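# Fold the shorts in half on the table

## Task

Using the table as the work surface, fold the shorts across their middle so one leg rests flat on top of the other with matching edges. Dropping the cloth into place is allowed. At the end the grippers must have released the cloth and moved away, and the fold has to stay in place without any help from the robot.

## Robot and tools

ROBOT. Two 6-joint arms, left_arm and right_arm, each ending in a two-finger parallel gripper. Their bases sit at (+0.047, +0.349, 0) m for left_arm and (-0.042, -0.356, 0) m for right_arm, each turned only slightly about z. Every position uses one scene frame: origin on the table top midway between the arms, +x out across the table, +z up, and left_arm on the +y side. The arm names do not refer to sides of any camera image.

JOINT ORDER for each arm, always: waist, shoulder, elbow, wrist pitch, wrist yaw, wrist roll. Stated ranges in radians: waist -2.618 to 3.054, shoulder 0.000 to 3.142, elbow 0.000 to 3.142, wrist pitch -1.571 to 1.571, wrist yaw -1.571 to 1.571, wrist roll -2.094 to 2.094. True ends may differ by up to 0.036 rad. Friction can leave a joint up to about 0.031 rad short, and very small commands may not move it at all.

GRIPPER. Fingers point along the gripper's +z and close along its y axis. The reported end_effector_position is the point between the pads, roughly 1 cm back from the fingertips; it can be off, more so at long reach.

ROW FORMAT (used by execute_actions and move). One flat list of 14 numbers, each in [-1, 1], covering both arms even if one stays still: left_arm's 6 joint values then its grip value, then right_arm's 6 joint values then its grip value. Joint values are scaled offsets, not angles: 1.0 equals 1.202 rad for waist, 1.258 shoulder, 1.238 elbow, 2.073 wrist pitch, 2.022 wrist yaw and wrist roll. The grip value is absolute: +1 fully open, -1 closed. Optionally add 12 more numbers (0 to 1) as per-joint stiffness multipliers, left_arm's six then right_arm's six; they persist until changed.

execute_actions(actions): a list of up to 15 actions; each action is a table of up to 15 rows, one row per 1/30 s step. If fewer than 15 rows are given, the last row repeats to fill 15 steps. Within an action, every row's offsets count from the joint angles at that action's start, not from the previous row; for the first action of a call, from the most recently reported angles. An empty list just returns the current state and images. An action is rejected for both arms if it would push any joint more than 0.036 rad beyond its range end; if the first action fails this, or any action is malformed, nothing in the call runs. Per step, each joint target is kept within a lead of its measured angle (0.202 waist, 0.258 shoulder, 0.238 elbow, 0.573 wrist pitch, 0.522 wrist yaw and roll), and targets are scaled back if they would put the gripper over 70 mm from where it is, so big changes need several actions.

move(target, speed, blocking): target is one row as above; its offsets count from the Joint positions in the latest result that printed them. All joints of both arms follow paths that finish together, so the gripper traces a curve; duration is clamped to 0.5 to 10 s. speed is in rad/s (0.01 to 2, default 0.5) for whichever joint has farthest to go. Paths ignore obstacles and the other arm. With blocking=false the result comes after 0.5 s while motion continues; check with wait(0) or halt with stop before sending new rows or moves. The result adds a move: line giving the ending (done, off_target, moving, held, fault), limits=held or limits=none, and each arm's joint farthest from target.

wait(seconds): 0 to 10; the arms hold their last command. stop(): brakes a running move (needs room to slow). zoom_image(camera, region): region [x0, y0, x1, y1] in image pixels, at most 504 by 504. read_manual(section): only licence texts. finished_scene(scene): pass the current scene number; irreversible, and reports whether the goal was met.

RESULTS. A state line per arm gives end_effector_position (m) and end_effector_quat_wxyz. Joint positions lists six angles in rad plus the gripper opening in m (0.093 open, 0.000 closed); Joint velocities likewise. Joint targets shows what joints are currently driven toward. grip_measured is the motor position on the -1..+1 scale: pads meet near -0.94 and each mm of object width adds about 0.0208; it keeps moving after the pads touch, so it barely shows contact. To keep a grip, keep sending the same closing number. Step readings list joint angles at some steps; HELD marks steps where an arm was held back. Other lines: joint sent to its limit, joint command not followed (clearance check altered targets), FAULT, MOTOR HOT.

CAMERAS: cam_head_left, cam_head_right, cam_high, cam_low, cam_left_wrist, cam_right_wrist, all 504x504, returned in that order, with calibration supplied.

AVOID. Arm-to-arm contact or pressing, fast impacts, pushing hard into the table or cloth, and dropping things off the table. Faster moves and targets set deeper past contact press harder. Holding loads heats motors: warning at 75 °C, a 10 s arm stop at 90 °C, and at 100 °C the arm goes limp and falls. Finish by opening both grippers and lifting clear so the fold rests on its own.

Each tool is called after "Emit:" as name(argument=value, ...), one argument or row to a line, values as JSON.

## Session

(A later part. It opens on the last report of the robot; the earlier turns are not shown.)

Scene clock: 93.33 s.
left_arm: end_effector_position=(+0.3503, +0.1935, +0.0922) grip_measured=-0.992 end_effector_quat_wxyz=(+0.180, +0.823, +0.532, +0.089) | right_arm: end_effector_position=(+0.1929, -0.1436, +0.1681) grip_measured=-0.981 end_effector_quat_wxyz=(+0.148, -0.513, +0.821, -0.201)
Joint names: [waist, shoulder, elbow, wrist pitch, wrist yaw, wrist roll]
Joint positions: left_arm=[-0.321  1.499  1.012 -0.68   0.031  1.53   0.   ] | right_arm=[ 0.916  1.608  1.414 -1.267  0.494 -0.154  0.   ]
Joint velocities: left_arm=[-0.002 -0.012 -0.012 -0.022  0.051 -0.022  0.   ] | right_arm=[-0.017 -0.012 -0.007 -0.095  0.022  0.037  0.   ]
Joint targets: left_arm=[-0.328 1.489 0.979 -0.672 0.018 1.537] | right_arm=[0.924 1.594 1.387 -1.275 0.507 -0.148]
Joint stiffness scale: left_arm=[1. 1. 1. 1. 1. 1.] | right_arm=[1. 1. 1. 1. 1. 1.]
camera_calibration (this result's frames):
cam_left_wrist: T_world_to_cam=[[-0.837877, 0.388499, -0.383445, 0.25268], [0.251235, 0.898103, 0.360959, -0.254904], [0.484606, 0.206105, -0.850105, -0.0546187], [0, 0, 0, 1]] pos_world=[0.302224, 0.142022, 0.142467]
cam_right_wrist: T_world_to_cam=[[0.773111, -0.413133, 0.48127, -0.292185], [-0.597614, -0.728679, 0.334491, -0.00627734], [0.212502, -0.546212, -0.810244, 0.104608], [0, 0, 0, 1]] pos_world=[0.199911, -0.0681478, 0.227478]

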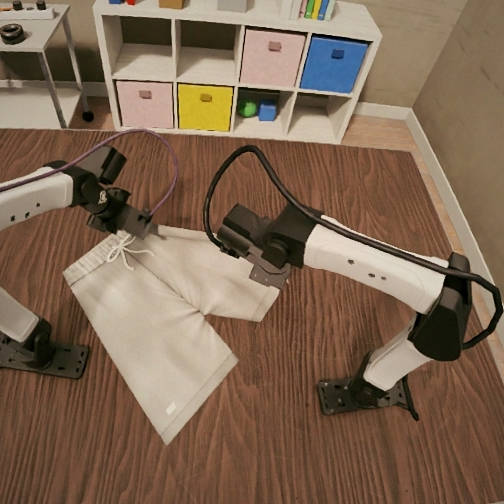

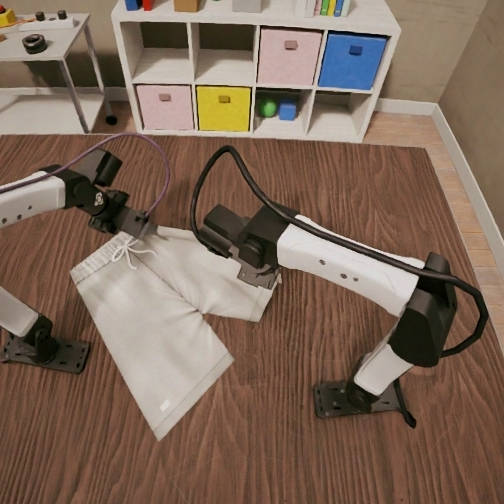

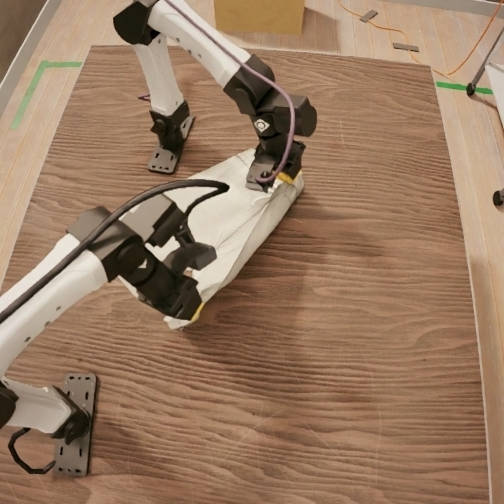

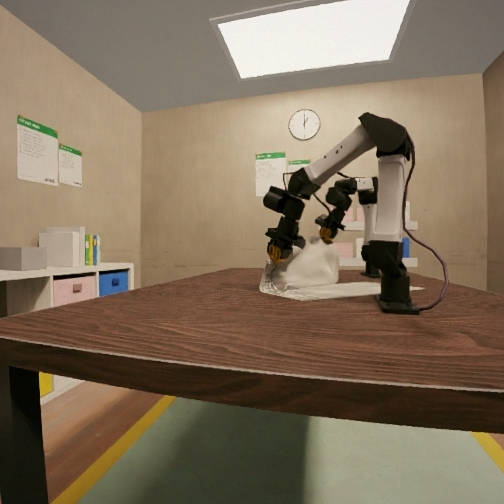

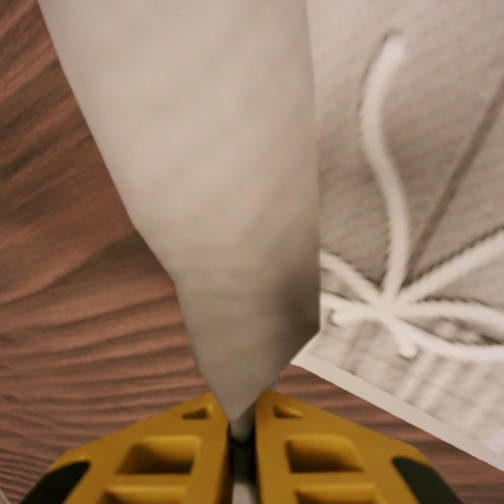

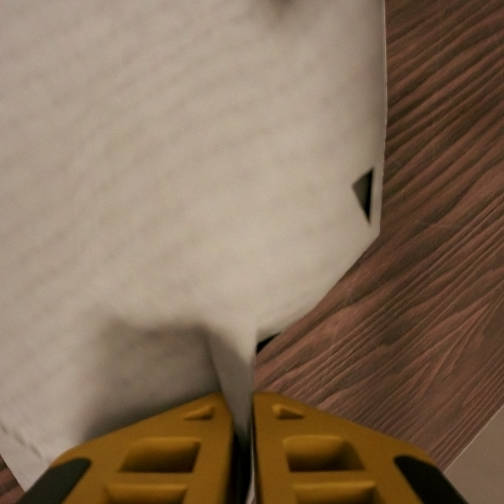

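Emit:
move(
  target=[0.03,-0.08,0,-0.04,0,0.03,-1,0.1,0.02,0.2,-0.12,0,0.1,-1],
  speed=0.3,
)

Emit:
move(
  target=[0.065,-0.065,-0.04,-0.02,0,0.07,-1,0.255,0.07,0.13,-0.02,0,0.2,-1],
  speed=0.3,
)

Scene clock: 110.20 s.
left_arm: end_effector_position=(+0.3416, +0.2005, +0.1157) grip_measured=-0.992 end_effector_quat_wxyz=(+0.198, +0.829, +0.514, +0.096) | right_arm: end_effector_position=(+0.1654, -0.1232, +0.2201) grip_measured=-0.982 end_effector_quat_wxyz=(+0.175, -0.480, +0.841, -0.177)
Joint names: [waist, shoulder, elbow, wrist pitch, wrist yaw, wrist roll]
Joint positions: left_arm=[-0.302  1.408  1.012 -0.733  0.055  1.583  0.   ] | right_arm=[ 1.029  1.621  1.637 -1.48   0.494  0.038  0.   ]
Joint velocities: left_arm=[ 0.012  0.002 -0.007 -0.051  0.007  0.007  0.   ] | right_arm=[-0.007  0.012 -0.007 -0.081 -0.022  0.007  0.   ]
Joint targets: left_arm=[-0.285 1.399 1.012 -0.763 0.031 1.591] | right_arm=[1.037 1.633 1.662 -1.516 0.494 0.048]
Joint stiffness scale: left_arm=[1. 1. 1. 1. 1. 1.] | right_arm=[1. 1. 1. 1. 1. 1.]
move: off_target (left_arm, right_arm); limits=none; left_arm: farthest joint: the wrist pitch, 0.030 radians from its target (0.083 radians at the start); right_arm: farthest joint: the wrist pitch, 0.036 radians from its target (0.249 radians at the start)
camera_calibration (this result's frames):
cam_left_wrist: T_world_to_cam=[[-0.808206, 0.413066, -0.419738, 0.240816], [0.272702, 0.894235, 0.354933, -0.273342], [0.521955, 0.172395, -0.83537, -0.0395751], [0, 0, 0, 1]] pos_world=[0.289826, 0.151782, 0.165038]
cam_right_wrist: T_world_to_cam=[[0.73398, -0.496221, 0.463721, -0.287412], [-0.64694, -0.718654, 0.25496, 0.00162372], [0.206738, -0.487136, -0.848503, 0.180367], [0, 0, 0, 1]] pos_world=[0.174716, -0.0535898, 0.285907]

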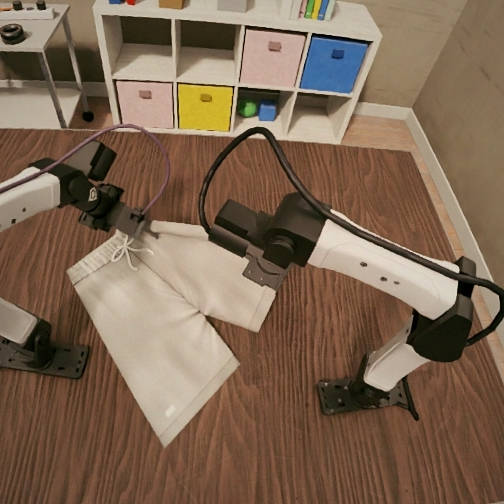

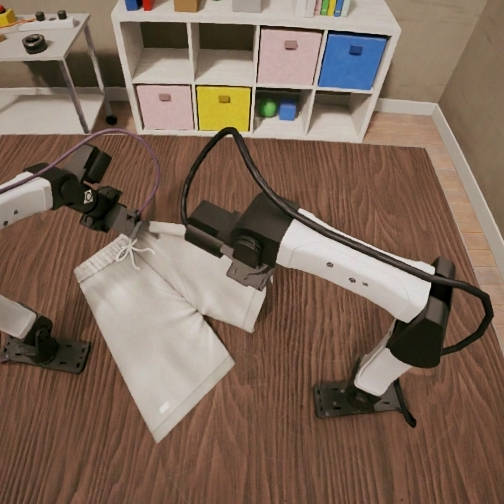

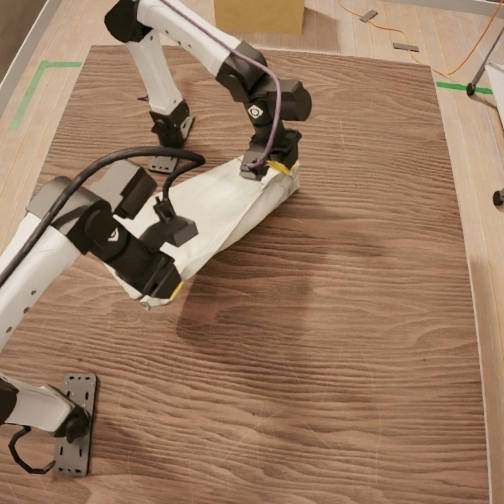

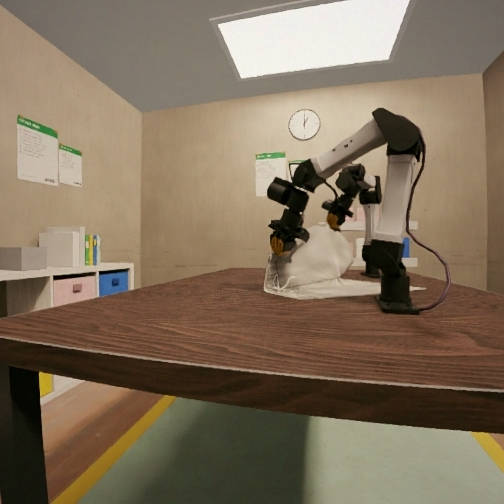

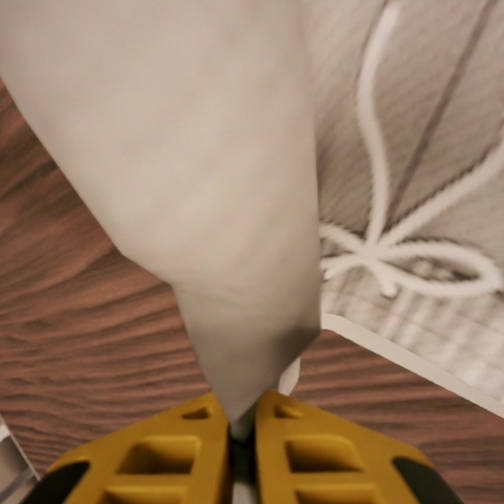

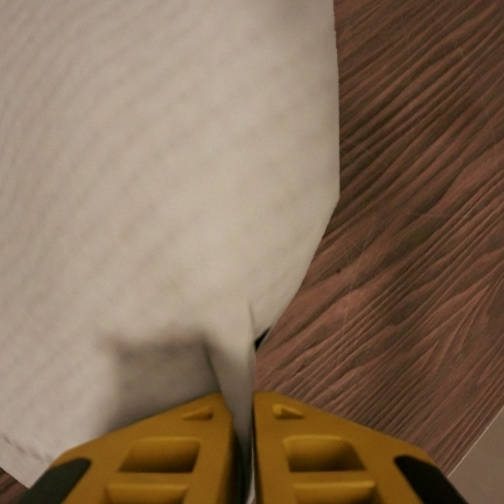

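Scene clock: 112.23 s.
left_arm: end_effector_position=(+0.3395, +0.2188, +0.1285) grip_measured=-0.992 end_effector_quat_wxyz=(+0.206, +0.846, +0.479, +0.115) | right_arm: end_effector_position=(+0.0928, -0.0481, +0.2325) grip_measured=-0.982 end_effector_quat_wxyz=(+0.236, -0.433, +0.865, -0.093)
Joint names: [waist, shoulder, elbow, wrist pitch, wrist yaw, wrist roll]
Joint positions: left_arm=[-0.24   1.339  0.994 -0.755  0.079  1.717  0.   ] | right_arm=[ 1.325  1.7    1.771 -1.497  0.493  0.434  0.   ]
Joint velocities: left_arm=[-0.007  0.002 -0.012 -0.007  0.007 -0.051  0.   ] | right_arm=[ 0.022 -0.002  0.002 -0.022  0.037  0.022  0.   ]
Joint targets: left_arm=[-0.223 1.326 0.962 -0.775 0.055 1.724] | right_arm=[1.335 1.709 1.798 -1.521 0.493 0.442]
Joint stiffness scale: left_arm=[1. 1. 1. 1. 1. 1.] | right_arm=[1. 1. 1. 1. 1. 1.]
move: off_target (left_arm, right_arm); limits=none; left_arm: farthest joint: the elbow, 0.032 radians from its target (0.049 radians at the start); right_arm: farthest joint: the elbow, 0.027 radians from its target (0.161 radians at the start)
camera_calibration (this result's frames):
cam_left_wrist: T_world_to_cam=[[-0.755635, 0.475399, -0.450569, 0.209354], [0.314801, 0.866831, 0.386658, -0.306048], [0.574384, 0.150333, -0.804664, -0.047842], [0, 0, 0, 1]] pos_world=[0.282019, 0.172957, 0.174168]
cam_right_wrist: T_world_to_cam=[[0.693274, -0.626045, 0.356986, -0.180314], [-0.688644, -0.721511, 0.0720496, 0.0517285], [0.212463, -0.295786, -0.931327, 0.270462], [0, 0, 0, 1]] pos_world=[0.103166, 0.00443687, 0.312531]

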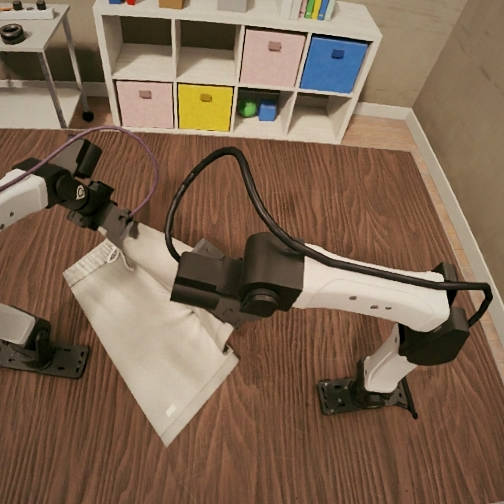

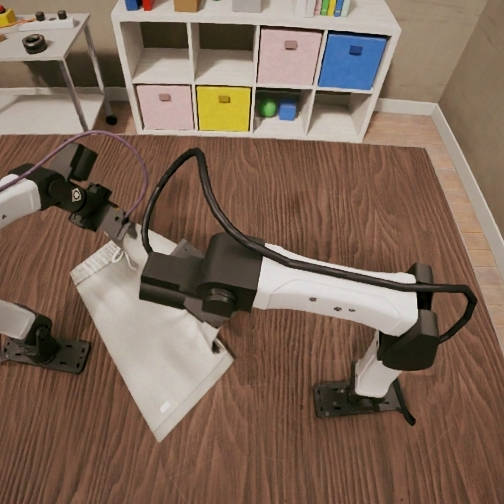

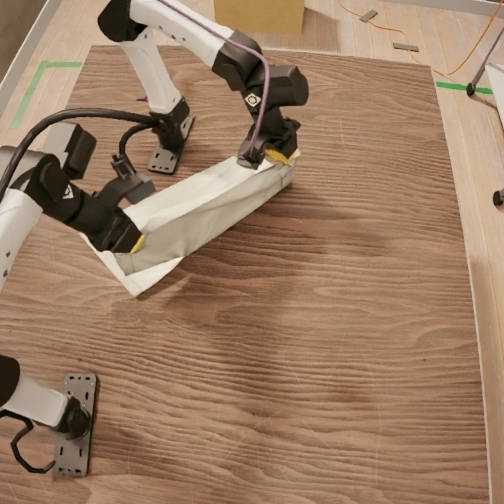

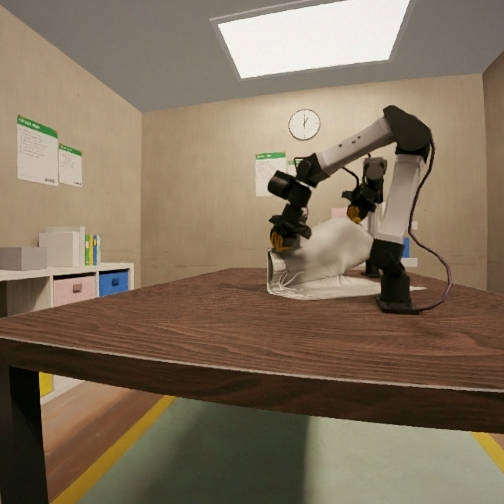

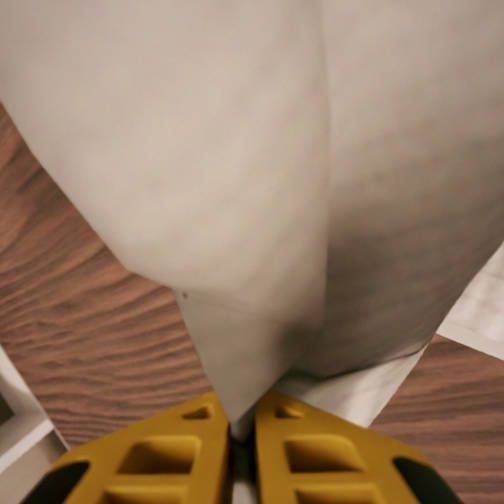

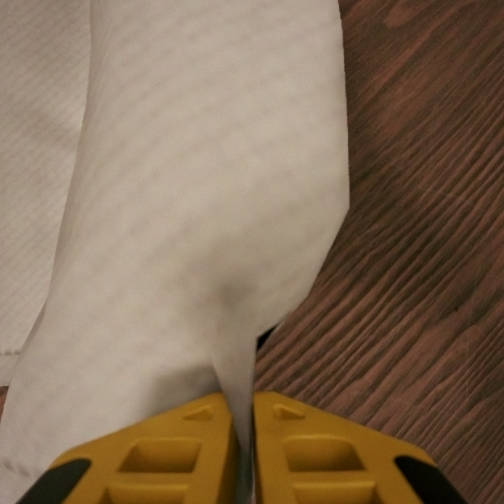

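Emit:
move(
  target=[0.2,-0.16,-0.24,0.04,0.08,0.12,-1,0.255,0.25,0.14,-0.01,0,0.22,-1],
  speed=0.3,
)

Emit:
move(
  target=[0.09,-0.04,-0.21,0.06,0.03,0.04,-1,0.09,0.275,0.02,0.08,0,0.11,-1],
  speed=0.3,
)

Scene clock: 129.13 s.
left_arm: end_effector_position=(+0.2953, +0.2642, +0.0926) grip_measured=-0.992 end_effector_quat_wxyz=(+0.235, +0.855, +0.454, +0.082) | right_arm: end_effector_position=(-0.0056, +0.0288, +0.1684) grip_measured=-0.982 end_effector_quat_wxyz=(+0.236, -0.386, +0.888, -0.079)
Joint names: [waist, shoulder, elbow, wrist pitch, wrist yaw, wrist roll]
Joint positions: left_arm=[-0.018  1.152  0.724 -0.714  0.272  1.952  0.   ] | right_arm=[ 1.615  2.008  1.917 -1.496  0.503  0.872  0.   ]
Joint velocities: left_arm=[-0.017  0.002 -0.022  0.007 -0.037 -0.066  0.   ] | right_arm=[-0.007  0.007  0.012  0.007 -0.037 -0.007  0.   ]
Joint targets: left_arm=[0.001 1.138 0.697 -0.673 0.240 1.959] | right_arm=[1.631 2.014 1.944 -1.518 0.493 0.879]
Joint stiffness scale: left_arm=[1. 1. 1. 1. 1. 1.] | right_arm=[1. 1. 1. 1. 1. 1.]
move: off_target (left_arm, right_arm); limits=none; left_arm: farthest joint: the wrist pitch, 0.042 radians from its target (0.083 radians at the start); right_arm: farthest joint: the elbow, 0.028 radians from its target (0.173 radians at the start)
camera_calibration (this result's frames):
cam_left_wrist: T_world_to_cam=[[-0.730546, 0.495636, -0.469731, 0.127293], [0.383105, 0.866911, 0.318898, -0.331496], [0.565272, 0.0530132, -0.8232, -0.0280386], [0, 0, 0, 1]] pos_world=[0.235841, 0.225773, 0.142425]
cam_right_wrist: T_world_to_cam=[[0.635418, -0.705023, 0.314939, -0.0320041], [-0.752414, -0.656987, 0.0473296, 0.046056], [0.173543, -0.267039, -0.947931, 0.256133], [0, 0, 0, 1]] pos_world=[0.0105392, 0.0760919, 0.250696]

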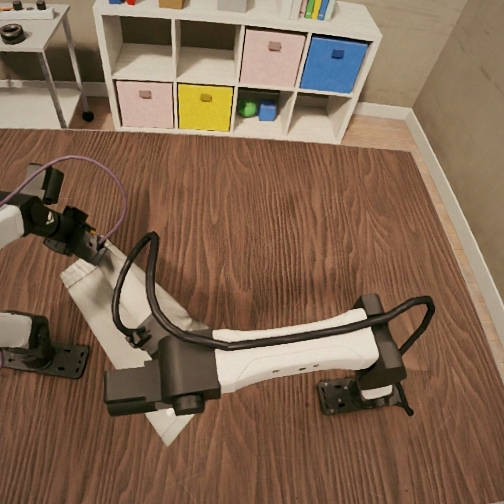

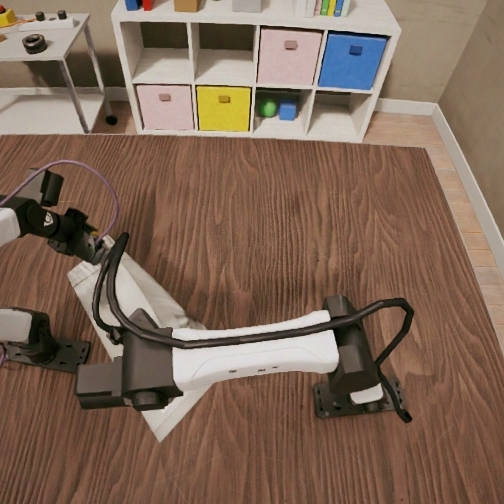

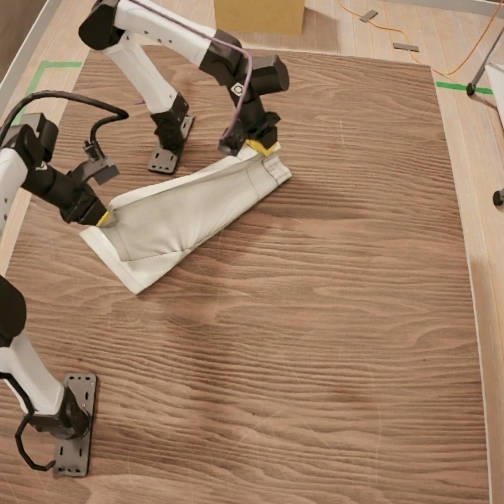

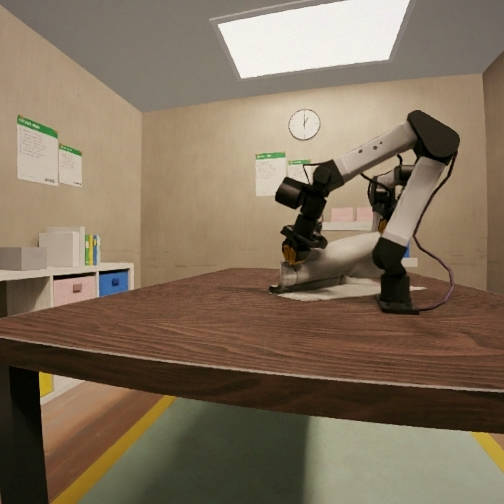

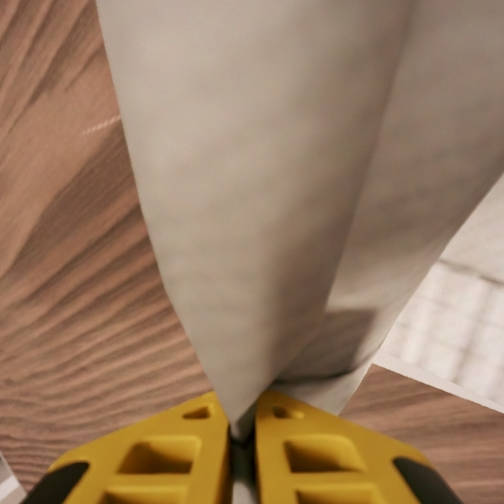

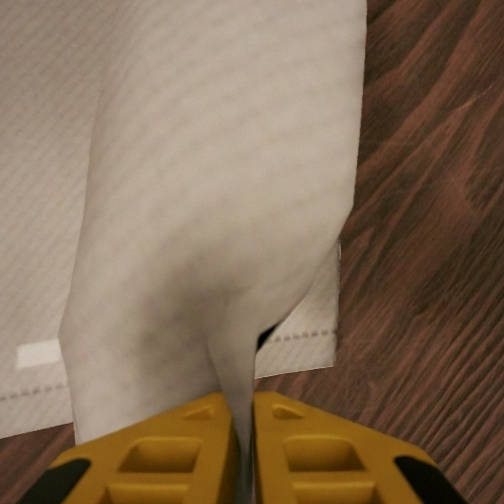

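Scene clock: 130.90 s.
left_arm: end_effector_position=(+0.2614, +0.2804, +0.0385) grip_measured=-0.992 end_effector_quat_wxyz=(+0.232, +0.853, +0.464, +0.052) | right_arm: end_effector_position=(-0.0460, +0.0643, +0.0456) grip_measured=-0.982 end_effector_quat_wxyz=(+0.246, -0.348, +0.897, -0.121)
Joint names: [waist, shoulder, elbow, wrist pitch, wrist yaw, wrist roll]
Joint positions: left_arm=[ 0.078  1.115  0.497 -0.602  0.336  2.026  0.   ] | right_arm=[ 1.711  2.334  1.924 -1.343  0.528  1.093  0.   ]
Joint velocities: left_arm=[-0.002  0.002  0.007  0.037 -0.022  0.022  0.   ] | right_arm=[-0.032 -0.007 -0.002 -0.051  0.051 -0.037  0.   ]
Joint targets: left_arm=[0.090 1.102 0.464 -0.590 0.333 2.032] | right_arm=[1.723 2.354 1.941 -1.330 0.503 1.094]
Joint stiffness scale: left_arm=[1. 1. 1. 1. 1. 1.] | right_arm=[1. 1. 1. 1. 1. 1.]
move: off_target (left_arm, right_arm); limits=none; left_arm: farthest joint: the elbow, 0.033 radians from its target (0.260 radians at the start); right_arm: farthest joint: the wrist yaw, 0.025 radians from its target (0.000 radians at the start)
camera_calibration (this result's frames):
cam_left_wrist: T_world_to_cam=[[-0.759901, 0.479749, -0.438625, 0.0799663], [0.395818, 0.876747, 0.273209, -0.319618], [0.515635, 0.0339961, -0.856134, -0.0346538], [0, 0, 0, 1]] pos_world=[0.205145, 0.243038, 0.0927294]
cam_right_wrist: T_world_to_cam=[[0.549622, -0.743783, 0.380398, 0.0529093], [-0.81252, -0.581795, 0.0364074, 0.0376518], [0.194234, -0.329091, -0.924106, 0.160101], [0, 0, 0, 1]] pos_world=[-0.0295844, 0.113947, 0.126453]

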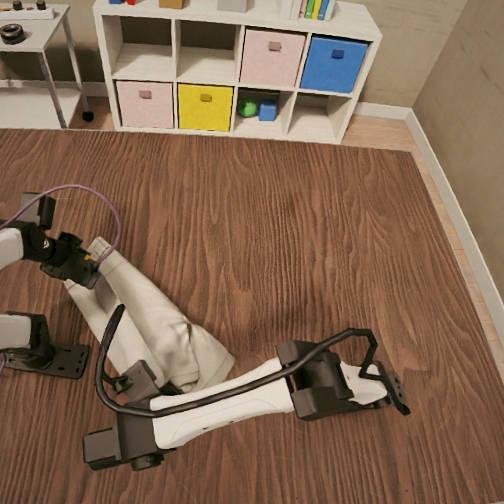

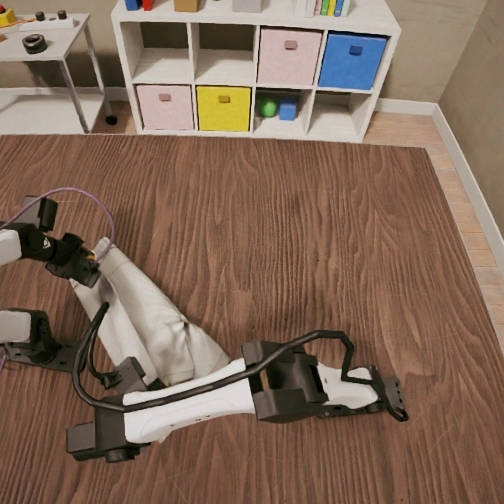

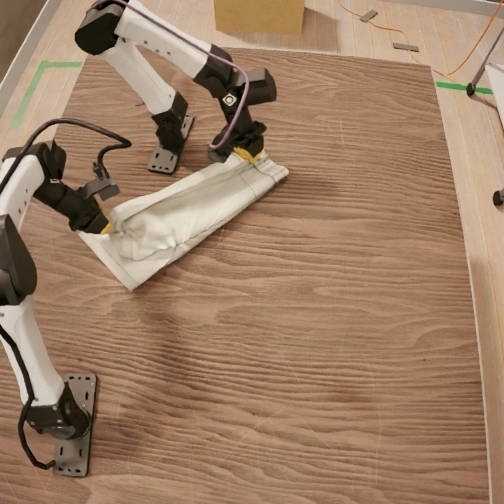

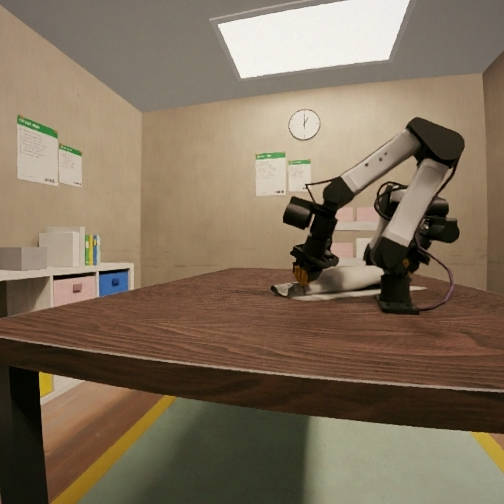

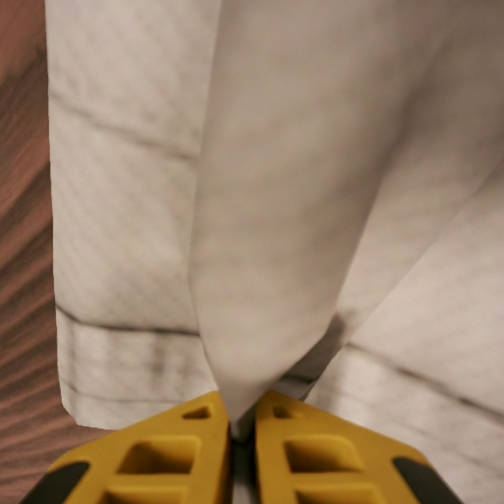

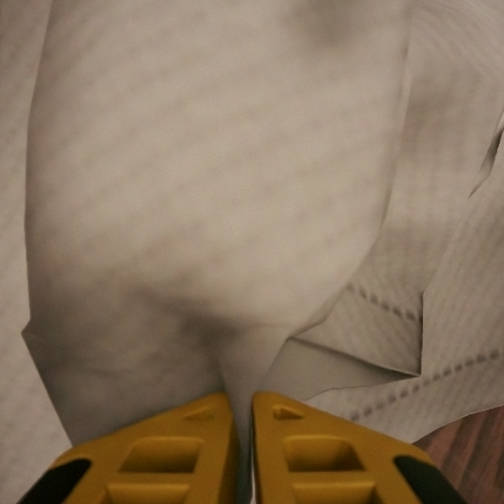

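Emit:
move(
  target=[0.1,0,0,0,0,0,-1,0.04,0,0,0,0,0,-1],
  speed=0.3,
)

Emit:
move(
  target=[0,0,0,0,0,0,-0.3,0,0,0,0,0,0,-0.3],
)

Emit:
move(
  target=[0.3,-0.2,0.05,0,0,0,-0.3,0.12,-0.05,0.15,0,0,0,-0.3],
)

Emit:
move(
  target=[0.4,0,0.2,0,0,0,-0.3,0.1,-0.7,-0.5,0,0,0,-0.3],
  speed=0.8,
)

Scene clock: 137.00 s.
left_arm: end_effector_position=(+0.2625, +0.2987, +0.0383) grip_measured=-0.992 end_effector_quat_wxyz=(+0.235, +0.828, +0.507, +0.048) | right_arm: end_effector_position=(-0.0501, +0.0666, +0.0495) grip_measured=-0.982 end_effector_quat_wxyz=(+0.269, -0.358, +0.886, -0.120)
Joint names: [waist, shoulder, elbow, wrist pitch, wrist yaw, wrist roll]
Joint positions: left_arm=[ 0.181  1.115  0.497 -0.622  0.361  2.026  0.   ] | right_arm=[ 1.735  2.334  1.924 -1.341  0.573  1.093  0.   ]
Joint velocities: left_arm=[ 0.002 -0.012 -0.017  0.037 -0.081 -0.007  0.   ] | right_arm=[ 0.002  0.007 -0.002 -0.037 -0.022  0.022  0.   ]
Joint targets: left_arm=[0.198 1.115 0.497 -0.602 0.336 2.026] | right_arm=[1.759 2.334 1.924 -1.343 0.528 1.093]
Joint stiffness scale: left_arm=[1. 1. 1. 1. 1. 1.] | right_arm=[1. 1. 1. 1. 1. 1.]
move: off_target (left_arm, right_arm); limits=none; left_arm: farthest joint: the wrist yaw, 0.025 radians from its target (0.000 radians at the start); right_arm: farthest joint: the wrist yaw, 0.045 radians from its target (0.000 radians at the start)
camera_calibration (this result's frames):
cam_left_wrist: T_world_to_cam=[[-0.810263, 0.395183, -0.432787, 0.110231], [0.316101, 0.916523, 0.245085, -0.325915], [0.493512, 0.0617789, -0.867542, -0.0381115], [0, 0, 0, 1]] pos_world=[0.211147, 0.257501, 0.0945202]
cam_right_wrist: T_world_to_cam=[[0.556563, -0.730449, 0.395831, 0.0541229], [-0.793942, -0.607968, -0.0055856, 0.0402851], [0.244732, -0.311158, -0.918307, 0.166329], [0, 0, 0, 1]] pos_world=[-0.0388447, 0.115781, 0.131542]

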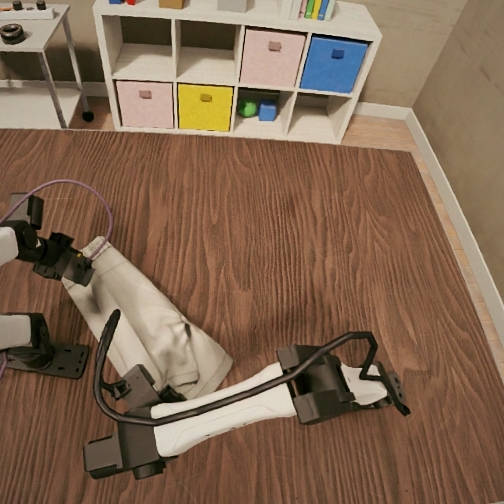

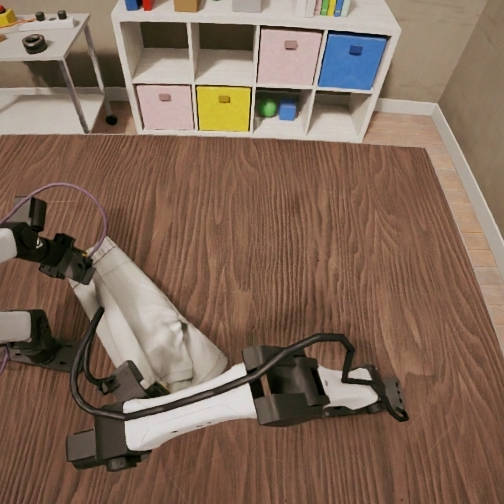

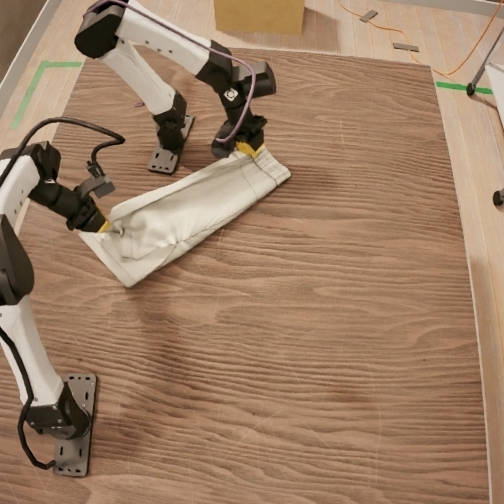

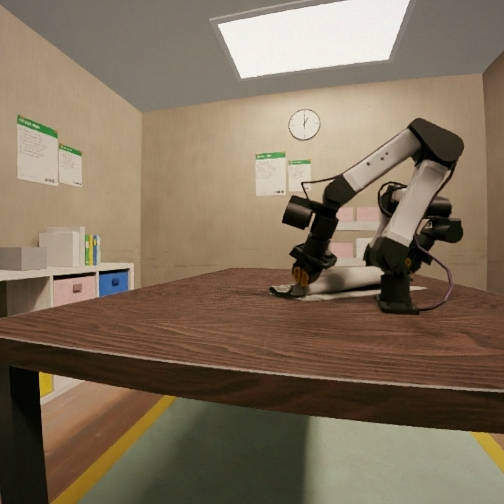

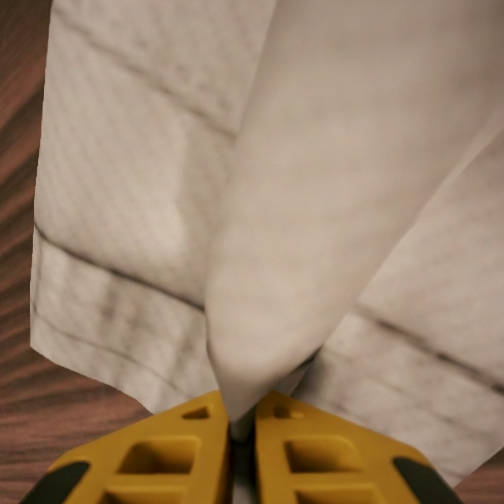

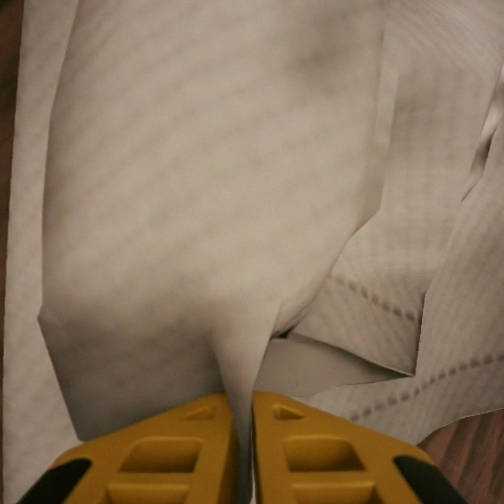

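Scene clock: 137.50 s.
left_arm: end_effector_position=(+0.2622, +0.2982, +0.0384) grip_measured=-0.301 end_effector_quat_wxyz=(+0.236, +0.828, +0.507, +0.047) | right_arm: end_effector_position=(-0.0492, +0.0670, +0.0501) grip_measured=-0.302 end_effector_quat_wxyz=(+0.272, -0.358, +0.885, -0.120)
Joint names: [waist, shoulder, elbow, wrist pitch, wrist yaw, wrist roll]
Joint positions: left_arm=[ 0.181  1.115  0.497 -0.623  0.364  2.026  0.031] | right_arm=[ 1.735  2.334  1.924 -1.341  0.58   1.093  0.031]
Joint velocities: left_arm=[-0.002 -0.007 -0.002  0.051  0.007  0.066 -0.   ] | right_arm=[ 0.002 -0.012 -0.037  0.022 -0.007  0.022 -0.001]
Joint targets: left_arm=[0.181 1.115 0.497 -0.622 0.361 2.026] | right_arm=[1.735 2.334 1.924 -1.341 0.573 1.093]
Joint stiffness scale: left_arm=[1. 1. 1. 1. 1. 1.] | right_arm=[1. 1. 1. 1. 1. 1.]
move: done; limits=none; left_arm: farthest joint: the wrist yaw, 0.003 radians from its target (0.000 radians at the start); right_arm: farthest joint: the wrist yaw, 0.007 radians from its target (0.000 radians at the start)
camera_calibration (this result's frames):
cam_left_wrist: T_world_to_cam=[[-0.810312, 0.394711, -0.433125, 0.110398], [0.317252, 0.916926, 0.242072, -0.325699], [0.492692, 0.0587442, -0.868219, -0.0367175], [0, 0, 0, 1]] pos_world=[0.210876, 0.257224, 0.0947797]
cam_right_wrist: T_world_to_cam=[[0.554988, -0.730545, 0.39786, 0.053544], [-0.793181, -0.608875, -0.0115739, 0.0415999], [0.250702, -0.309151, -0.917373, 0.166882], [0, 0, 0, 1]] pos_world=[-0.0385578, 0.116037, 0.132272]

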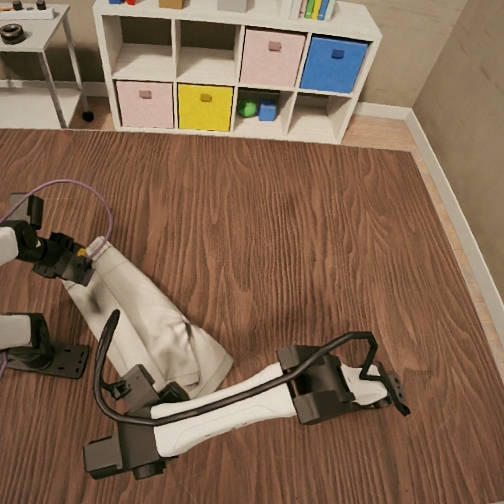

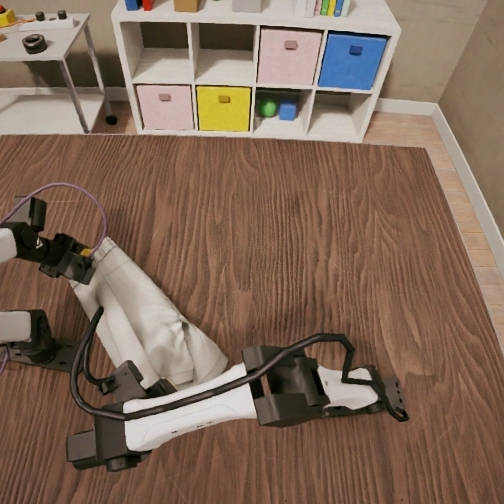

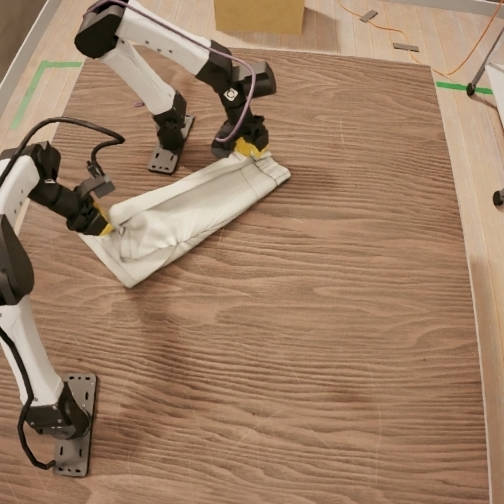

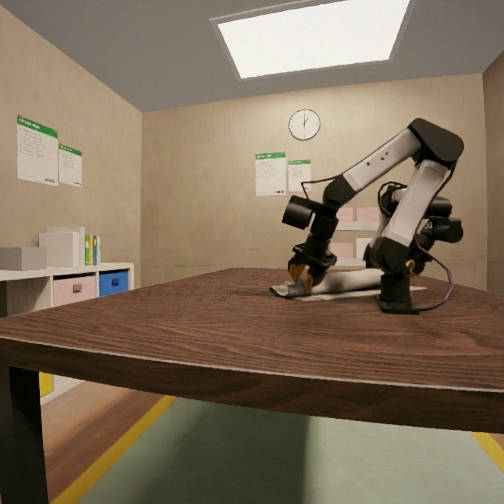

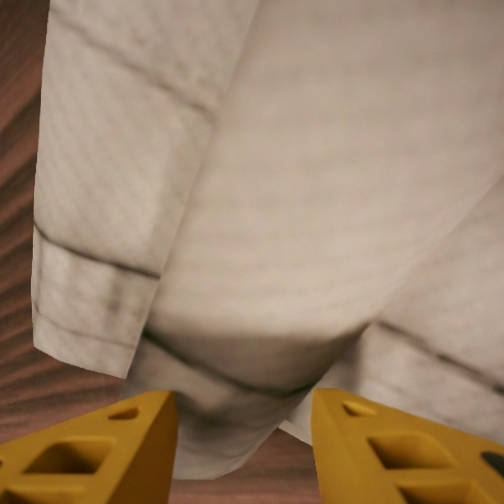

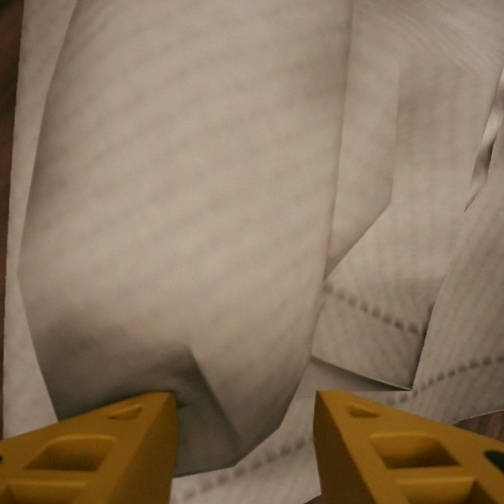

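Scene clock: 138.63 s.
left_arm: end_effector_position=(+0.2870, +0.3829, +0.1029) grip_measured=-0.301 end_effector_quat_wxyz=(+0.267, +0.721, +0.602, +0.215) | right_arm: end_effector_position=(-0.1224, +0.0987, +0.1128) grip_measured=-0.302 end_effector_quat_wxyz=(+0.287, -0.392, +0.874, +0.005)
Joint names: [waist, shoulder, elbow, wrist pitch, wrist yaw, wrist roll]
Joint positions: left_arm=[ 0.53   0.878  0.541 -0.624  0.367  2.026  0.031] | right_arm=[ 1.875  2.277  2.089 -1.341  0.581  1.093  0.031]
Joint velocities: left_arm=[ 0.007 -0.022 -0.002  0.007 -0.037 -0.007 -0.001] | right_arm=[-0.012 -0.017  0.002 -0.066 -0.066 -0.037 -0.001]
Joint targets: left_arm=[0.541 0.864 0.559 -0.624 0.364 2.026] | right_arm=[1.879 2.271 2.110 -1.341 0.580 1.093]
Joint stiffness scale: left_arm=[1. 1. 1. 1. 1. 1.] | right_arm=[1. 1. 1. 1. 1. 1.]
move: off_target (right_arm); limits=none; left_arm: farthest joint: the elbow, 0.018 radians from its target (0.062 radians at the start); right_arm: farthest joint: the elbow, 0.021 radians from its target (0.186 radians at the start)
camera_calibration (this result's frames):
cam_left_wrist: T_world_to_cam=[[-0.755534, 0.151861, -0.637265, 0.223224], [-0.0895484, 0.93969, 0.330097, -0.327921], [0.64896, 0.306466, -0.696369, -0.155263], [0, 0, 0, 1]] pos_world=[0.240048, 0.321827, 0.142378]
cam_right_wrist: T_world_to_cam=[[0.675613, -0.708442, 0.204103, 0.126764], [-0.705226, -0.701716, -0.101249, 0.0336034], [0.214951, -0.0755334, -0.9737, 0.231407], [0, 0, 0, 1]] pos_world=[-0.111687, 0.130864, 0.202851]

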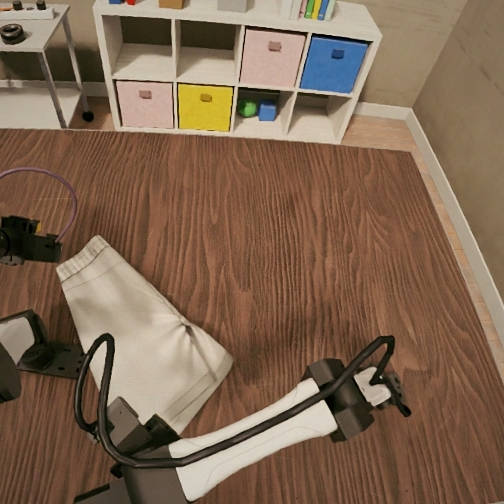

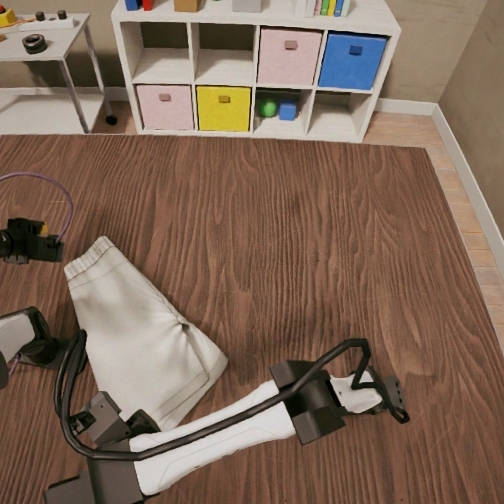

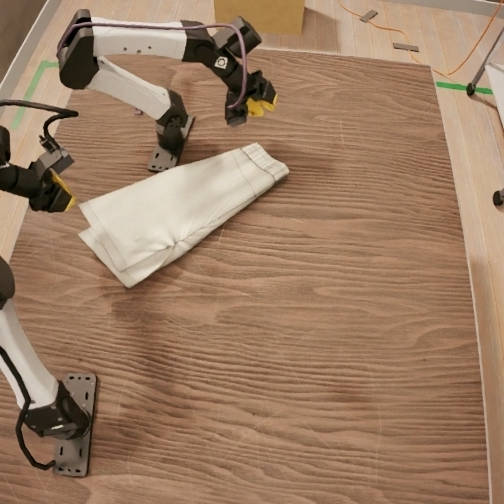

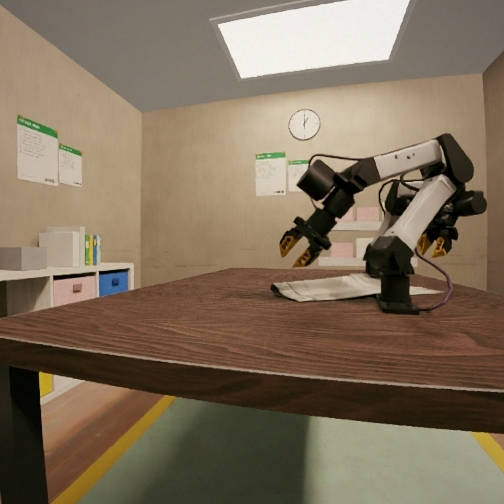

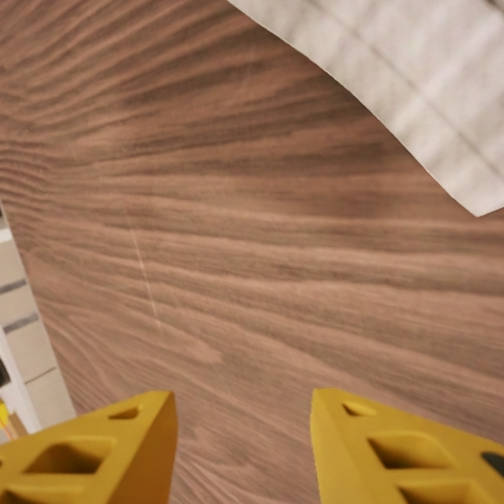

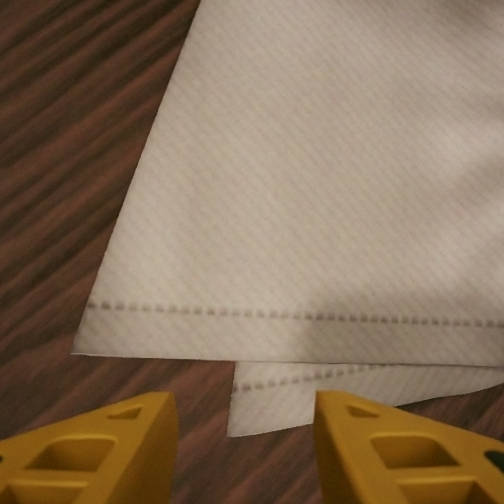

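Scene clock: 140.30 s.
left_arm: end_effector_position=(+0.2708, +0.5167, +0.1958) grip_measured=-0.301 end_effector_quat_wxyz=(+0.217, +0.556, +0.709, +0.376) | right_arm: end_effector_position=(-0.0916, -0.0635, +0.2538) grip_measured=-0.302 end_effector_quat_wxyz=(+0.282, -0.397, +0.859, +0.157)
Joint names: [waist, shoulder, elbow, wrist pitch, wrist yaw, wrist roll]
Joint positions: left_arm=[ 0.999  0.878  0.77  -0.624  0.37   2.026  0.031] | right_arm=[ 1.983  1.399  1.497 -1.343  0.581  1.093  0.031]
Joint velocities: left_arm=[-0.002  0.007  0.007 -0.007  0.037  0.022 -0.001] | right_arm=[-0.007 -0.002 -0.012 -0.022  0.022 -0.051 -0.   ]
Joint targets: left_arm=[1.010 0.878 0.789 -0.624 0.367 2.026] | right_arm=[1.995 1.397 1.470 -1.342 0.581 1.093]
Joint stiffness scale: left_arm=[1. 1. 1. 1. 1. 1.] | right_arm=[1. 1. 1. 1. 1. 1.]
move: off_target (right_arm); limits=none; left_arm: farthest joint: the elbow, 0.018 radians from its target (0.247 radians at the start); right_arm: farthest joint: the elbow, 0.027 radians from its target (0.619 radians at the start)
camera_calibration (this result's frames):
cam_left_wrist: T_world_to_cam=[[-0.636625, -0.0830717, -0.766686, 0.364396], [-0.557347, 0.736676, 0.382979, -0.264518], [0.532984, 0.671124, -0.515286, -0.313547], [0, 0, 0, 1]] pos_world=[0.251671, 0.435564, 0.219115]
cam_right_wrist: T_world_to_cam=[[0.758199, -0.649327, -0.0592341, 0.0404003], [-0.645608, -0.734921, -0.207559, -0.0138963], [0.0912413, 0.195613, -0.976427, 0.356423], [0, 0, 0, 1]] pos_world=[-0.0721235, -0.0537006, 0.34753]

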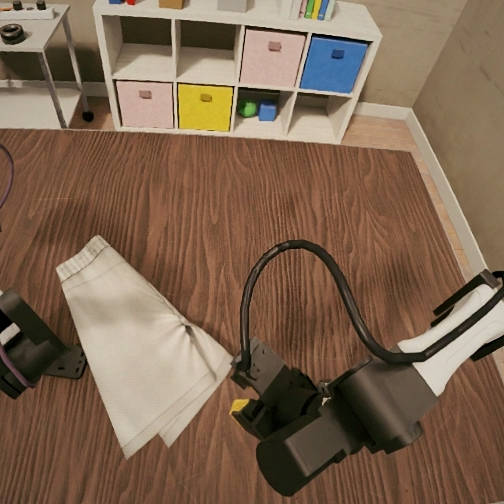

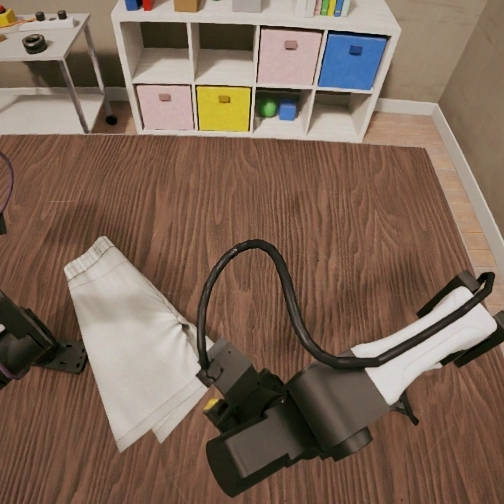

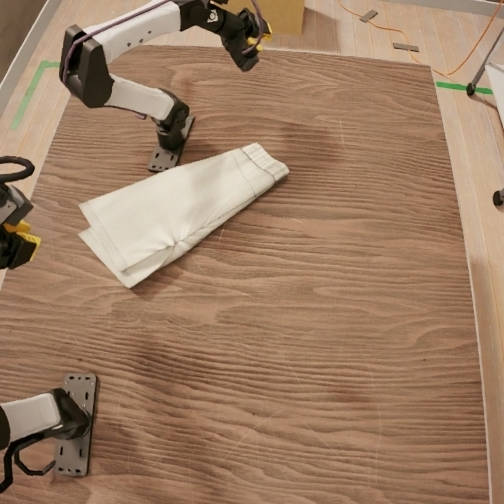

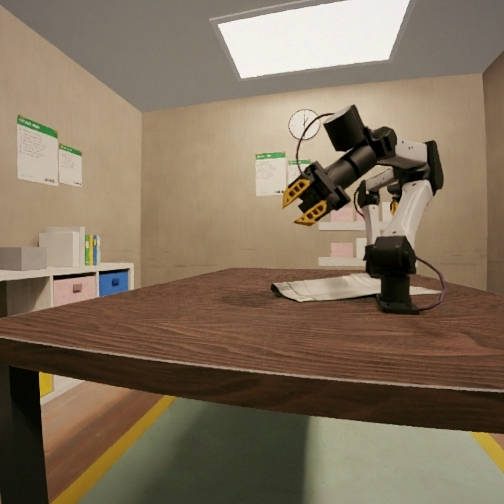

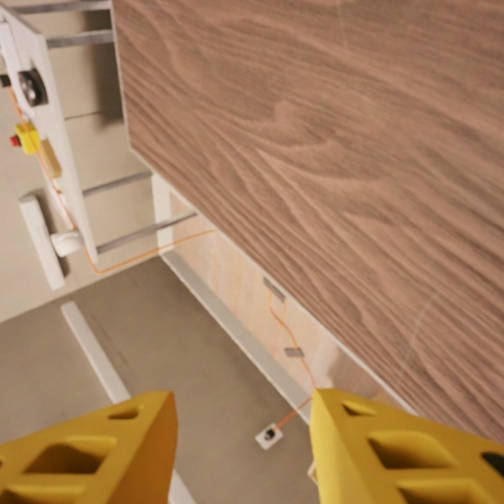

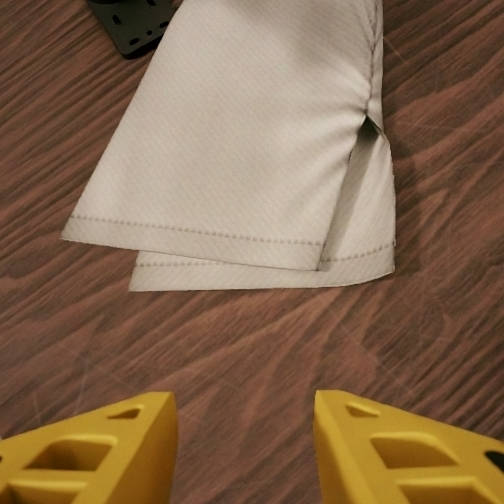

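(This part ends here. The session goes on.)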